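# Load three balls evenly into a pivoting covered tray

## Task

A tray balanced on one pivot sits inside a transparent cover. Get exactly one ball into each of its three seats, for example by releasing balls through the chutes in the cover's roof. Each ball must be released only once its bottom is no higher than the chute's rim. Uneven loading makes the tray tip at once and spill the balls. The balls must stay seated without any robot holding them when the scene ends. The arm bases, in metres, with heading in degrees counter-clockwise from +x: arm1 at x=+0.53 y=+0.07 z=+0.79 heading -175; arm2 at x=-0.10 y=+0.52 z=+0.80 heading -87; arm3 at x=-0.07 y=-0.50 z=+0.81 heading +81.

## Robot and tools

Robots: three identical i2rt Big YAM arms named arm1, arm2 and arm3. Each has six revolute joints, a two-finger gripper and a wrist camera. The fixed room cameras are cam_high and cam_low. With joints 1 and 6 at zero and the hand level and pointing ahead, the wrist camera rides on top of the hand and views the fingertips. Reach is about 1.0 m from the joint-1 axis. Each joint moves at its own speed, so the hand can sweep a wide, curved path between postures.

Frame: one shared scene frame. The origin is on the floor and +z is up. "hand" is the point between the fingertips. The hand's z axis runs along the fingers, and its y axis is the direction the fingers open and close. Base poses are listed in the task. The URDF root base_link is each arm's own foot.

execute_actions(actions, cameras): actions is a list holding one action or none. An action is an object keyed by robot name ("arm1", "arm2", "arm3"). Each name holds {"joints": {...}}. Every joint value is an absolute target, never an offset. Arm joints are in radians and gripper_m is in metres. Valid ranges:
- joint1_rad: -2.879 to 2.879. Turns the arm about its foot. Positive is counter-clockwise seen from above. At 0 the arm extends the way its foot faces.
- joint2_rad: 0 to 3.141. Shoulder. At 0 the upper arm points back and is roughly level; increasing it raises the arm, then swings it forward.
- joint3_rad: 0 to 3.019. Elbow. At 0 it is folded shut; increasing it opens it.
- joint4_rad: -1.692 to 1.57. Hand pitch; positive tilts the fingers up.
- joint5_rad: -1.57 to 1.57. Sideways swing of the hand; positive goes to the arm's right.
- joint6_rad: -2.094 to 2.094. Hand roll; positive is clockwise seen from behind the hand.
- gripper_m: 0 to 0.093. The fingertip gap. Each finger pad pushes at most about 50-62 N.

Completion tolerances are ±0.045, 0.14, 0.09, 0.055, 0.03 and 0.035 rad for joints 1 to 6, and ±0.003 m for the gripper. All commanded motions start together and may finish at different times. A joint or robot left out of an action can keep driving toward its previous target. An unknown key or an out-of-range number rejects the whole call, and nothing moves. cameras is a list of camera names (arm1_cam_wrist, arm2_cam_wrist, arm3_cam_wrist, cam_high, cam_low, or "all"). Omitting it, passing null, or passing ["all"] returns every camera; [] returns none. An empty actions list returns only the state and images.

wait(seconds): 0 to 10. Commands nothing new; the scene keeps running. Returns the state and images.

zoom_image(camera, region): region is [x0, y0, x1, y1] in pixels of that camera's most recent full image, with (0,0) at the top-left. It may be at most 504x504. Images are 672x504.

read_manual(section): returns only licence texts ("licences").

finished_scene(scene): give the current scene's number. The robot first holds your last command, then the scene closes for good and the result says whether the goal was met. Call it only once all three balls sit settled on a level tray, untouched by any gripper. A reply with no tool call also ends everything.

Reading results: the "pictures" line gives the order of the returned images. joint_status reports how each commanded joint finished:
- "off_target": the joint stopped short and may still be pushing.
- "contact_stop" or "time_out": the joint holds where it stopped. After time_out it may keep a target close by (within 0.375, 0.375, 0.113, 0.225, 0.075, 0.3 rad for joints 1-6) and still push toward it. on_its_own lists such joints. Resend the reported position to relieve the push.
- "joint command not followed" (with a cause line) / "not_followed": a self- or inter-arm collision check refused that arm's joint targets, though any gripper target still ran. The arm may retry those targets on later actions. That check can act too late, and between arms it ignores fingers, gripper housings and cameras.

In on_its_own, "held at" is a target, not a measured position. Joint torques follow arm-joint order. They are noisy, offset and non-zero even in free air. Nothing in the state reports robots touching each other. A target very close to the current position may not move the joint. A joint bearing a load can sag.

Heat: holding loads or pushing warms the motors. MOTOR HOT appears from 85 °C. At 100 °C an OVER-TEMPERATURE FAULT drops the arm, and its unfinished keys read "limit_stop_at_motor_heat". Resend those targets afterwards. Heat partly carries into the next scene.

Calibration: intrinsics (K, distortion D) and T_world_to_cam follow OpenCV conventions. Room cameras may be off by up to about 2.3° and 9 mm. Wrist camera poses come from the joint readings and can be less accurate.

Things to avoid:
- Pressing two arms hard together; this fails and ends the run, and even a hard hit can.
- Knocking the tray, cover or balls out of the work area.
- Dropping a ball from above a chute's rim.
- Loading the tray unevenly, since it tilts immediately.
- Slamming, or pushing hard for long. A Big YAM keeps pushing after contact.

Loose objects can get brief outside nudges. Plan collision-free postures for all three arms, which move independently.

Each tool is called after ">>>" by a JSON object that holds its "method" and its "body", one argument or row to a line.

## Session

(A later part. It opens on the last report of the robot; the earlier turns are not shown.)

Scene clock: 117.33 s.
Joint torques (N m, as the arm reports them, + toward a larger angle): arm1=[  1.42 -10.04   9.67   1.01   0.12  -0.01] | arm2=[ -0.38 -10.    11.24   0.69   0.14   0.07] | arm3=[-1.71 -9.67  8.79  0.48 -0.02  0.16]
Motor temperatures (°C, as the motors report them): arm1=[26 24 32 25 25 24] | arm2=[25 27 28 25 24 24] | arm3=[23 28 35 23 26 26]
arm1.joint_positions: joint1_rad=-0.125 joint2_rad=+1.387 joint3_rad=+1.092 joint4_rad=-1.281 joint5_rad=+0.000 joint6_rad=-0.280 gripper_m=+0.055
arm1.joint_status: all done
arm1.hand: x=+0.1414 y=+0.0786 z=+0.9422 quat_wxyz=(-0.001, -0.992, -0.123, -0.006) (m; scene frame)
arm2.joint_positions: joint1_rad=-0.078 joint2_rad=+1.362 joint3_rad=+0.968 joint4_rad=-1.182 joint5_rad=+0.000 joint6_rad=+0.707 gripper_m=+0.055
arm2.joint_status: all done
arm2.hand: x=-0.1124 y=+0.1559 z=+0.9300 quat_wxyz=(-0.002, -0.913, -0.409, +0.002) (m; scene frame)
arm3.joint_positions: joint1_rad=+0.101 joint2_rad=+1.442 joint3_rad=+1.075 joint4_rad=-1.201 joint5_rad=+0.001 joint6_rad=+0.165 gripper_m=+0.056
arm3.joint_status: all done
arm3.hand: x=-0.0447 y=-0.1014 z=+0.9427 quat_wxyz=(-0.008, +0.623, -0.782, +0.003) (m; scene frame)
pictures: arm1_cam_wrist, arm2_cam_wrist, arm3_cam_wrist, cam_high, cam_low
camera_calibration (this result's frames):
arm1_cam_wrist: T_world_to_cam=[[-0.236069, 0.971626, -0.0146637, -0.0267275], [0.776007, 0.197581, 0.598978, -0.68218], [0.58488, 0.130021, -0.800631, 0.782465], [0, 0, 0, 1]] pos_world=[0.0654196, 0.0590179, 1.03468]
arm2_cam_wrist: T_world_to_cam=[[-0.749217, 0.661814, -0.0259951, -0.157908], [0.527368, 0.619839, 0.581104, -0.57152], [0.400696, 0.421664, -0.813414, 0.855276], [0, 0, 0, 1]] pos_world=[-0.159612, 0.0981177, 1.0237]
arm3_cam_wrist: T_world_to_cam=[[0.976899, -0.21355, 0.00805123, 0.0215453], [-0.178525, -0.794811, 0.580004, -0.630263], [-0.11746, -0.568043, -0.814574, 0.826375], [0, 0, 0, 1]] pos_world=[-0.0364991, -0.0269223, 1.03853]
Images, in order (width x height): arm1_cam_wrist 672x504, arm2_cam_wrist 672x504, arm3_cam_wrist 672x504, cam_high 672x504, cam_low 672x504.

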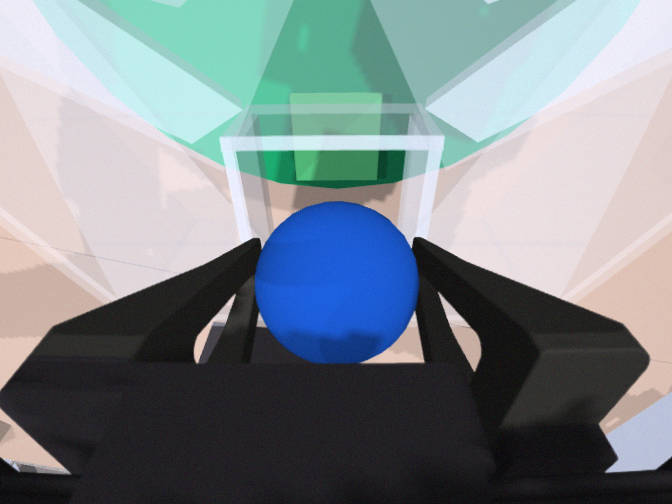

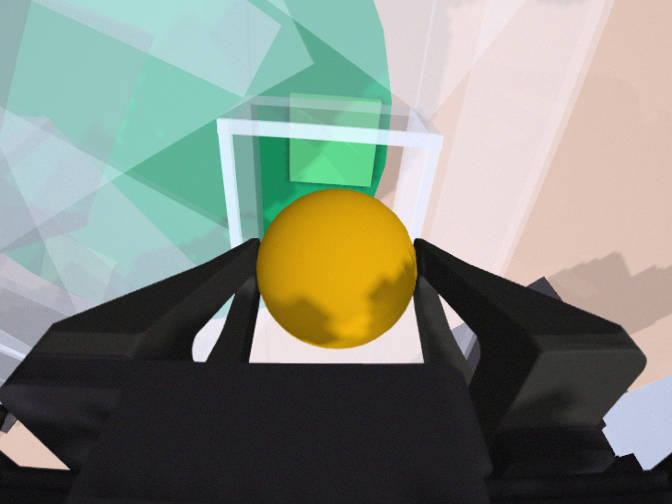

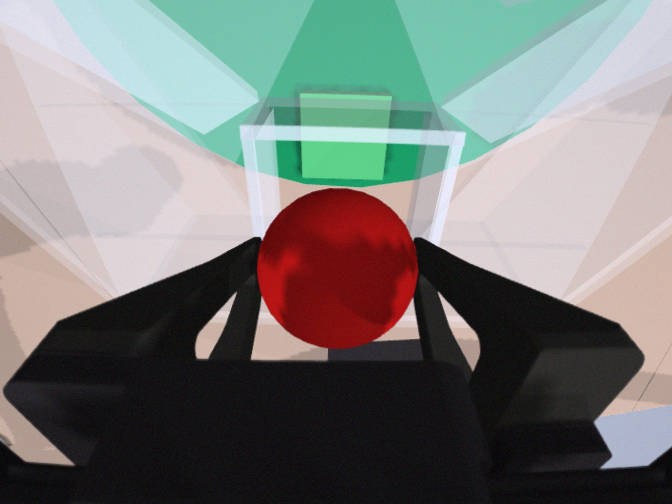

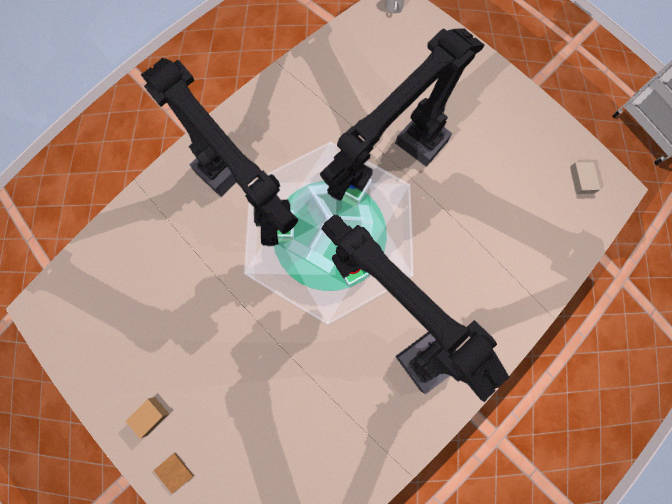

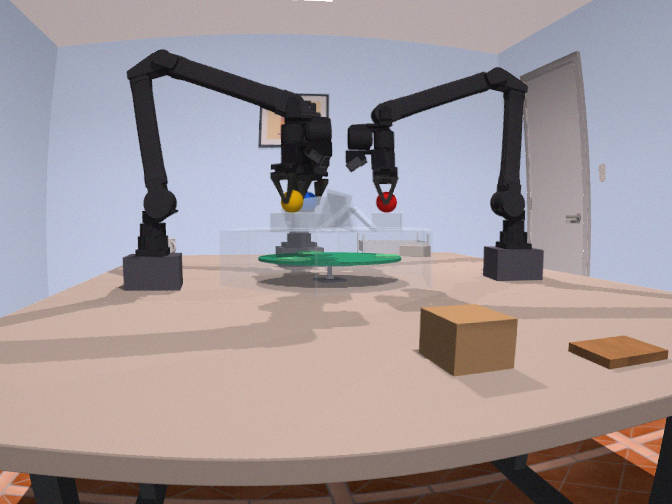

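>>> {"method": "execute_actions", "body": {
  "actions": [
    {"arm1":{"joints":{"joint2_rad":1.401,"joint3_rad":1.077,"joint4_rad":-1.224}},"arm2":{"joints":{"joint2_rad":1.3715,"joint3_rad":0.9615,"joint4_rad":-1.124}},"arm3":{"joints":{"joint1_rad":0.078,"joint2_rad":1.446,"joint3_rad":1.0466,"joint4_rad":-1.141}}}
  ]
}}

>>> {"method": "zoom_image", "body": {
  "camera": "cam_low",
  "region": [250, 160, 430, 250]
}}

Scene clock: 133.07 s.
Joint torques (N m, as the arm reports them, + toward a larger angle): arm1=[ 1.41 -8.98  9.    1.11  0.12 -0.01] | arm2=[-0.37 -9.43 10.14  0.78  0.14  0.07] | arm3=[-1.71 -8.67  8.18  0.45  0.01  0.18]
Motor temperatures (°C, as the motors report them): arm1=[26 24 32 25 25 24] | arm2=[25 27 28 25 24 24] | arm3=[23 28 33 23 26 26]
arm1.joint_positions: joint1_rad=-0.125 joint2_rad=+1.387 joint3_rad=+1.071 joint4_rad=-1.237 joint5_rad=+0.000 joint6_rad=-0.280 gripper_m=+0.055
arm1.joint_status: all done
arm1.hand: x=+0.1384 y=+0.0787 z=+0.9344 quat_wxyz=(+0.000, -0.992, -0.123, +0.005) (m; scene frame)
arm2.joint_positions: joint1_rad=-0.078 joint2_rad=+1.369 joint3_rad=+0.952 joint4_rad=-1.137 joint5_rad=+0.000 joint6_rad=+0.707 gripper_m=+0.055
arm2.joint_status: all done
arm2.hand: x=-0.1125 y=+0.1513 z=+0.9221 quat_wxyz=(-0.012, -0.913, -0.409, +0.007) (m; scene frame)
arm3.joint_positions: joint1_rad=+0.084 joint2_rad=+1.447 joint3_rad=+1.050 joint4_rad=-1.158 joint5_rad=+0.001 joint6_rad=+0.165 gripper_m=+0.056
arm3.joint_status: all done
arm3.hand: x=-0.0376 y=-0.1010 z=+0.9320 quat_wxyz=(-0.012, +0.616, -0.788, -0.002) (m; scene frame)
pictures: arm1_cam_wrist, arm2_cam_wrist, arm3_cam_wrist, cam_high, cam_low
camera_calibration (this result's frames):
arm1_cam_wrist: T_world_to_cam=[[-0.236323, 0.971636, -0.00861465, -0.0332679], [0.789287, 0.197128, 0.581522, -0.66069], [0.566726, 0.130628, -0.813485, 0.792466], [0, 0, 0, 1]] pos_world=[0.0645013, 0.0590467, 1.02858]
arm2_cam_wrist: T_world_to_cam=[[-0.749261, 0.661049, -0.040274, -0.141895], [0.527611, 0.632561, 0.567003, -0.552939], [0.400293, 0.403585, -0.82273, 0.862115], [0, 0, 0, 1]] pos_world=[-0.159678, 0.0956308, 1.01709]
arm3_cam_wrist: T_world_to_cam=[[0.973124, -0.230204, 0.00596427, 0.0149658], [-0.192557, -0.799232, 0.569342, -0.613593], [-0.126298, -0.555189, -0.822079, 0.826677], [0, 0, 0, 1]] pos_world=[-0.0283077, -0.0279962, 1.02885]
Images, in order (width x height): arm1_cam_wrist 672x504, arm2_cam_wrist 672x504, arm3_cam_wrist 672x504, cam_high 672x504, cam_low 672x504.

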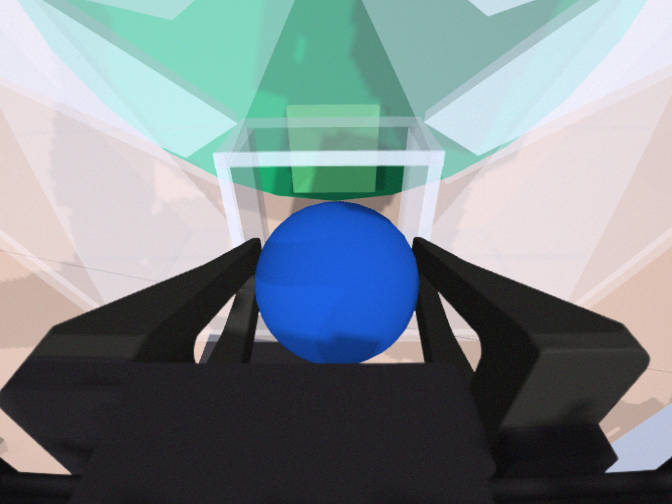

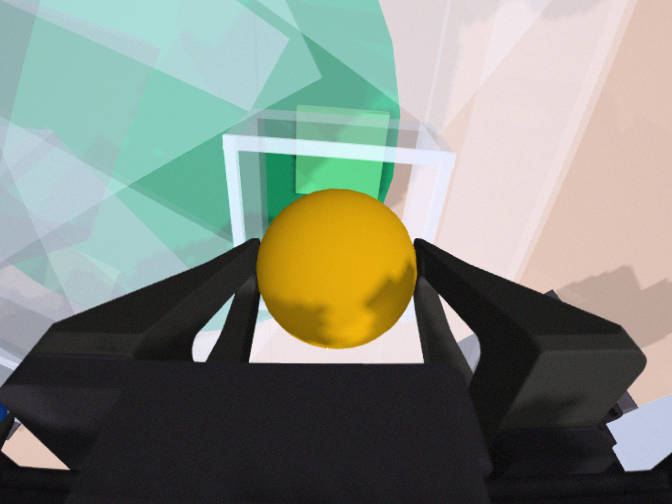

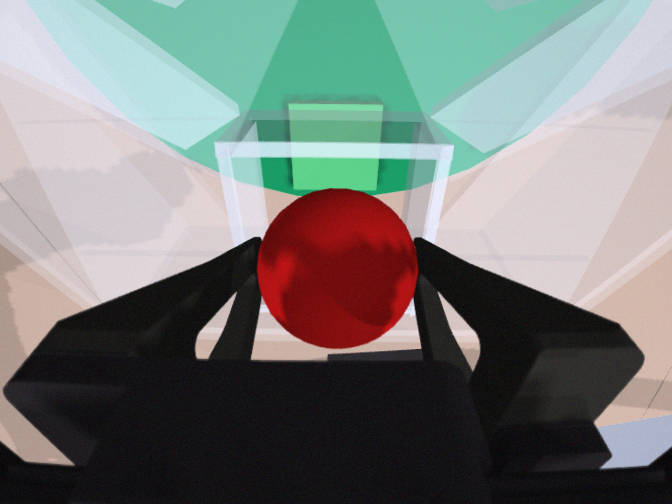

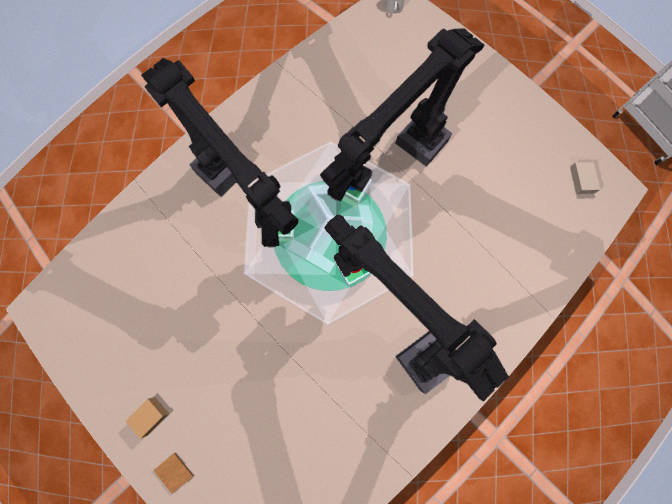

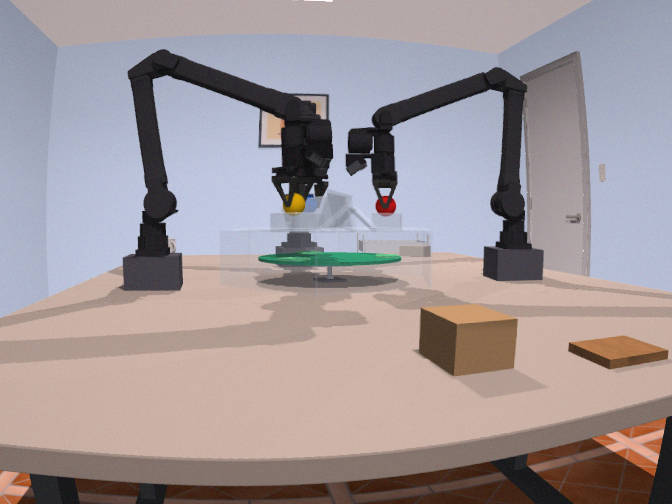

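Region (250, 160, 430, 250) of cam_low's 672x504 image, scaled by 2.800, with more detail than that image has.

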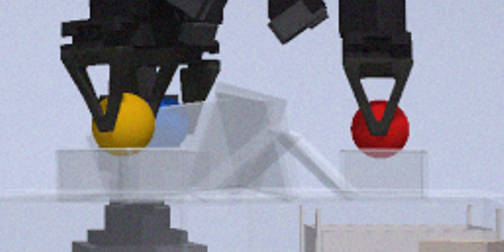

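>>> {"method": "execute_actions", "body": {
  "actions": [
    {"arm1":{"joints":{"joint2_rad":1.428}},"arm2":{"joints":{"joint2_rad":1.396}},"arm3":{"joints":{"joint2_rad":1.463}}}
  ],
  "cameras": ["cam_low","arm1_cam_wrist"]
}}

>>> {"method": "zoom_image", "body": {
  "camera": "cam_low",
  "region": [250, 160, 430, 250]
}}

Scene clock: 137.50 s.
Joint torques (N m, as the arm reports them, + toward a larger angle): arm1=[ 1.43 -9.61  8.86  1.02  0.13 -0.01] | arm2=[-0.35 -9.54 10.04  0.68  0.14  0.07] | arm3=[-1.28 -9.83  8.13  0.37 -0.01  0.2 ]
Motor temperatures (°C, as the motors report them): arm1=[26 24 32 25 25 24] | arm2=[25 27 27 25 24 24] | arm3=[23 28 32 23 26 26]
arm1.joint_positions: joint1_rad=-0.125 joint2_rad=+1.417 joint3_rad=+1.071 joint4_rad=-1.237 joint5_rad=+0.000 joint6_rad=-0.280 gripper_m=+0.055
arm1.joint_status: all done
arm1.hand: x=+0.1379 y=+0.0787 z=+0.9234 quat_wxyz=(-0.002, -0.992, -0.123, -0.010) (m; scene frame)
arm2.joint_positions: joint1_rad=-0.078 joint2_rad=+1.396 joint3_rad=+0.952 joint4_rad=-1.136 joint5_rad=+0.000 joint6_rad=+0.707 gripper_m=+0.055
arm2.joint_status: all done
arm2.hand: x=-0.1125 y=+0.1516 z=+0.9125 quat_wxyz=(+0.000, -0.913, -0.409, +0.001) (m; scene frame)
arm3.joint_positions: joint1_rad=+0.084 joint2_rad=+1.464 joint3_rad=+1.050 joint4_rad=-1.158 joint5_rad=+0.001 joint6_rad=+0.165 gripper_m=+0.056
arm3.joint_status: all done
arm3.hand: x=-0.0376 y=-0.1012 z=+0.9254 quat_wxyz=(-0.006, +0.616, -0.788, +0.005) (m; scene frame)
pictures: arm1_cam_wrist, cam_low
camera_calibration (this result's frames):
arm1_cam_wrist: T_world_to_cam=[[-0.235959, 0.971621, -0.0166103, -0.0261455], [0.771648, 0.19773, 0.604535, -0.672805], [0.590664, 0.129828, -0.796405, 0.764758], [0, 0, 0, 1]] pos_world=[0.0612847, 0.0591502, 1.01536]
Images, in order (width x height): arm1_cam_wrist 672x504, cam_low 672x504.

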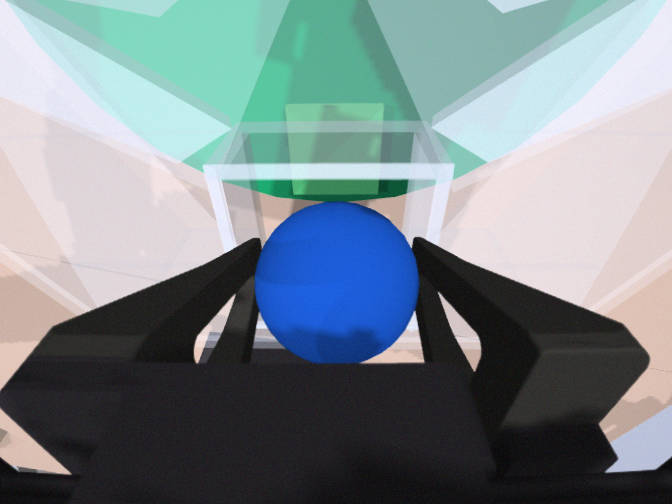

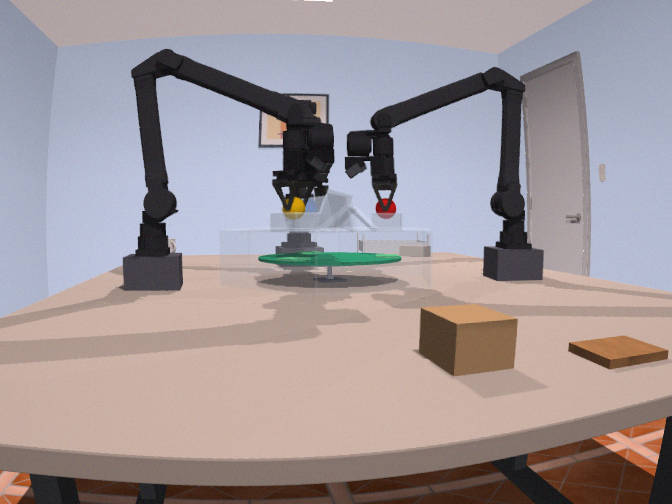

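Region (250, 160, 430, 250) of cam_low's 672x504 image, scaled by 2.800, with more detail than that image has.

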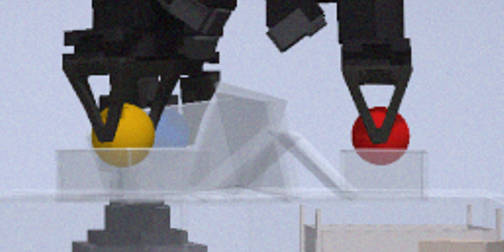

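>>> {"method": "execute_actions", "body": {
  "actions": [
    {"arm1":{"joints":{"gripper_m":0.075}},"arm2":{"joints":{"gripper_m":0.075}},"arm3":{"joints":{"gripper_m":0.075}}}
  ],
  "cameras": []
}}

>>> {"method": "wait", "body": {
  "seconds": 2
}}

Scene clock: 140.63 s.
Joint torques (N m, as the arm reports them, + toward a larger angle): arm1=[ 1.4  -9.5   8.8   1.01  0.12 -0.01] | arm2=[-0.42 -9.94 10.07  0.68  0.14  0.07] | arm3=[ -1.5  -10.29   8.24   0.52  -0.01   0.16]
Motor temperatures (°C, as the motors report them): arm1=[26 24 32 25 25 24] | arm2=[25 27 27 25 24 24] | arm3=[23 28 32 23 26 26]
arm1.joint_positions: joint1_rad=-0.125 joint2_rad=+1.417 joint3_rad=+1.071 joint4_rad=-1.237 joint5_rad=+0.000 joint6_rad=-0.280 gripper_m=+0.075
arm1.joint_status: all done
arm1.hand: x=+0.1379 y=+0.0787 z=+0.9234 quat_wxyz=(-0.002, -0.992, -0.123, -0.010) (m; scene frame)
arm2.joint_positions: joint1_rad=-0.078 joint2_rad=+1.396 joint3_rad=+0.952 joint4_rad=-1.136 joint5_rad=+0.000 joint6_rad=+0.707 gripper_m=+0.075
arm2.joint_status: all done
arm2.hand: x=-0.1125 y=+0.1516 z=+0.9125 quat_wxyz=(+0.000, -0.913, -0.409, +0.001) (m; scene frame)
arm3.joint_positions: joint1_rad=+0.084 joint2_rad=+1.464 joint3_rad=+1.050 joint4_rad=-1.158 joint5_rad=+0.001 joint6_rad=+0.165 gripper_m=+0.075
arm3.joint_status: all done
arm3.hand: x=-0.0376 y=-0.1012 z=+0.9254 quat_wxyz=(-0.006, +0.616, -0.788, +0.005) (m; scene frame)
pictures: none
No camera images: the call's "cameras" was empty. Leave "cameras" out to get every camera's image.

Scene clock: 142.63 s.
Joint torques (N m, as the arm reports them, + toward a larger angle): arm1=[ 1.39 -9.59  8.8   1.01  0.12  0.  ] | arm2=[-0.34 -9.63 10.07  0.69  0.14  0.07] | arm3=[-1.33 -9.44  8.38  0.53 -0.04  0.16]
Motor temperatures (°C, as the motors report them): arm1=[26 24 32 25 25 24] | arm2=[25 27 27 25 24 24] | arm3=[23 28 32 23 26 26]
arm1.joint_positions: joint1_rad=-0.125 joint2_rad=+1.417 joint3_rad=+1.071 joint4_rad=-1.237 joint5_rad=+0.000 joint6_rad=-0.280 gripper_m=+0.075
arm1.joint_status: all done
arm1.hand: x=+0.1379 y=+0.0787 z=+0.9234 quat_wxyz=(-0.002, -0.992, -0.123, -0.010) (m; scene frame)
arm2.joint_positions: joint1_rad=-0.078 joint2_rad=+1.396 joint3_rad=+0.952 joint4_rad=-1.136 joint5_rad=+0.000 joint6_rad=+0.707 gripper_m=+0.075
arm2.joint_status: all done
arm2.hand: x=-0.1125 y=+0.1516 z=+0.9125 quat_wxyz=(+0.000, -0.913, -0.409, +0.001) (m; scene frame)
arm3.joint_positions: joint1_rad=+0.084 joint2_rad=+1.464 joint3_rad=+1.050 joint4_rad=-1.158 joint5_rad=+0.001 joint6_rad=+0.165 gripper_m=+0.075
arm3.joint_status: all done
arm3.hand: x=-0.0376 y=-0.1012 z=+0.9254 quat_wxyz=(-0.006, +0.616, -0.788, +0.005) (m; scene frame)
wait: 2.00 s; at rest by 0.27 s
pictures: arm1_cam_wrist, arm2_cam_wrist, arm3_cam_wrist, cam_high, cam_low
camera_calibration (this result's frames):
arm1_cam_wrist: T_world_to_cam=[[-0.235959, 0.971621, -0.0166103, -0.0261455], [0.771648, 0.19773, 0.604535, -0.672805], [0.590664, 0.129828, -0.796405, 0.764758], [0, 0, 0, 1]] pos_world=[0.0612847, 0.0591502, 1.01536]
arm2_cam_wrist: T_world_to_cam=[[-0.749208, 0.661943, -0.0227925, -0.158559], [0.527312, 0.616945, 0.584226, -0.561064], [0.400786, 0.425688, -0.811271, 0.840374], [0, 0, 0, 1]] pos_world=[-0.159748, 0.093366, 1.00594]
arm3_cam_wrist: T_world_to_cam=[[0.973079, -0.230311, 0.00866376, 0.0123743], [-0.191962, -0.789102, 0.583497, -0.622033], [-0.127549, -0.569452, -0.812069, 0.810387], [0, 0, 0, 1]] pos_world=[-0.0280836, -0.0265211, 1.02094]
Images, in order (width x height): arm1_cam_wrist 672x504, arm2_cam_wrist 672x504, arm3_cam_wrist 672x504, cam_high 672x504, cam_low 672x504.

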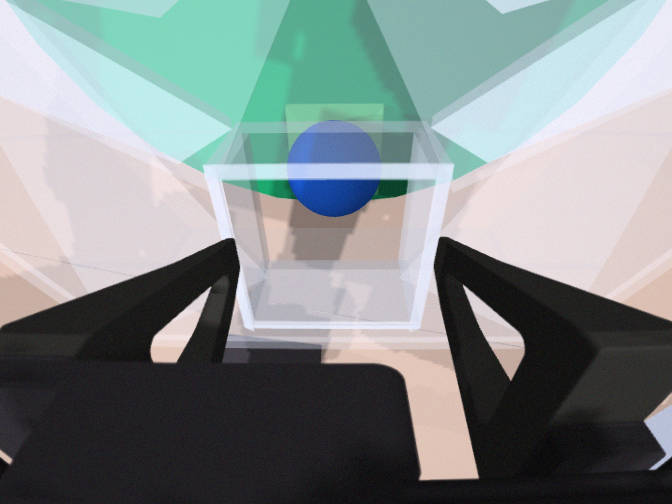

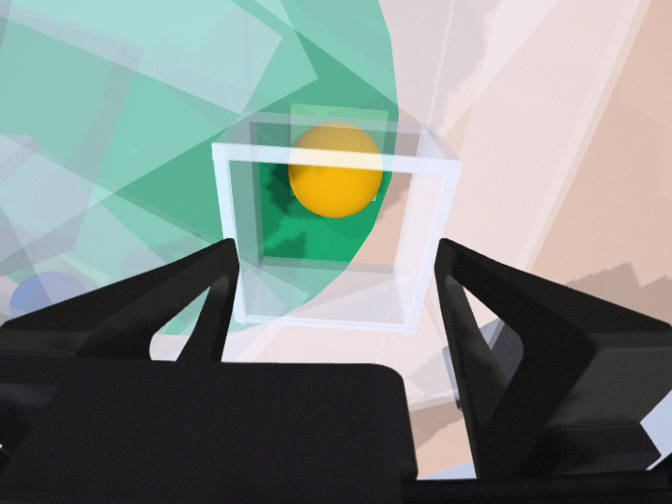

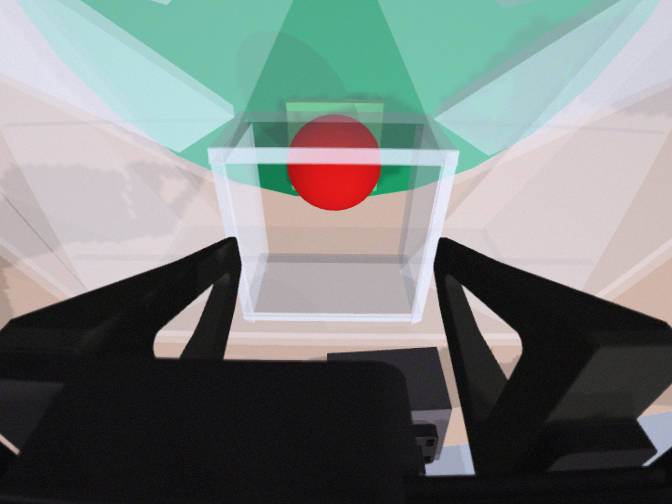

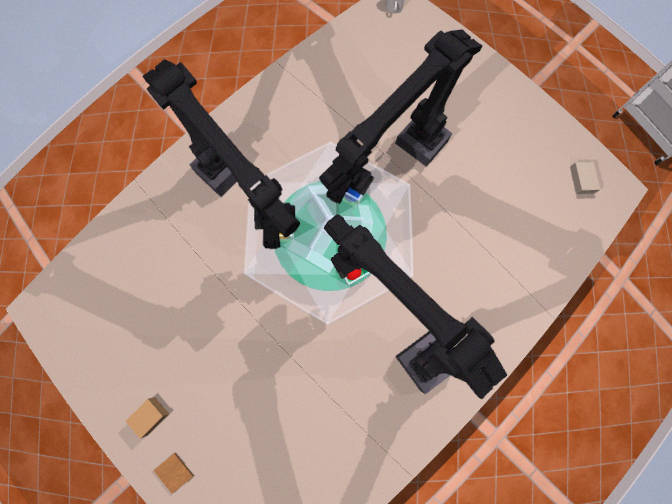

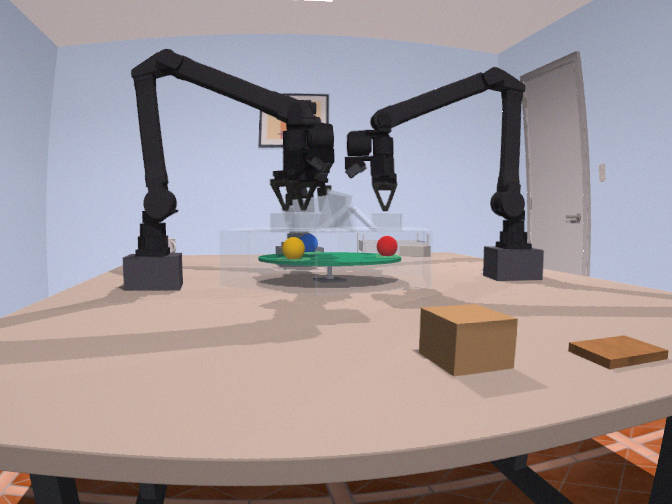

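>>> {"method": "finished_scene", "body": {
  "scene": 1
}}

The scene is finished: the task was done.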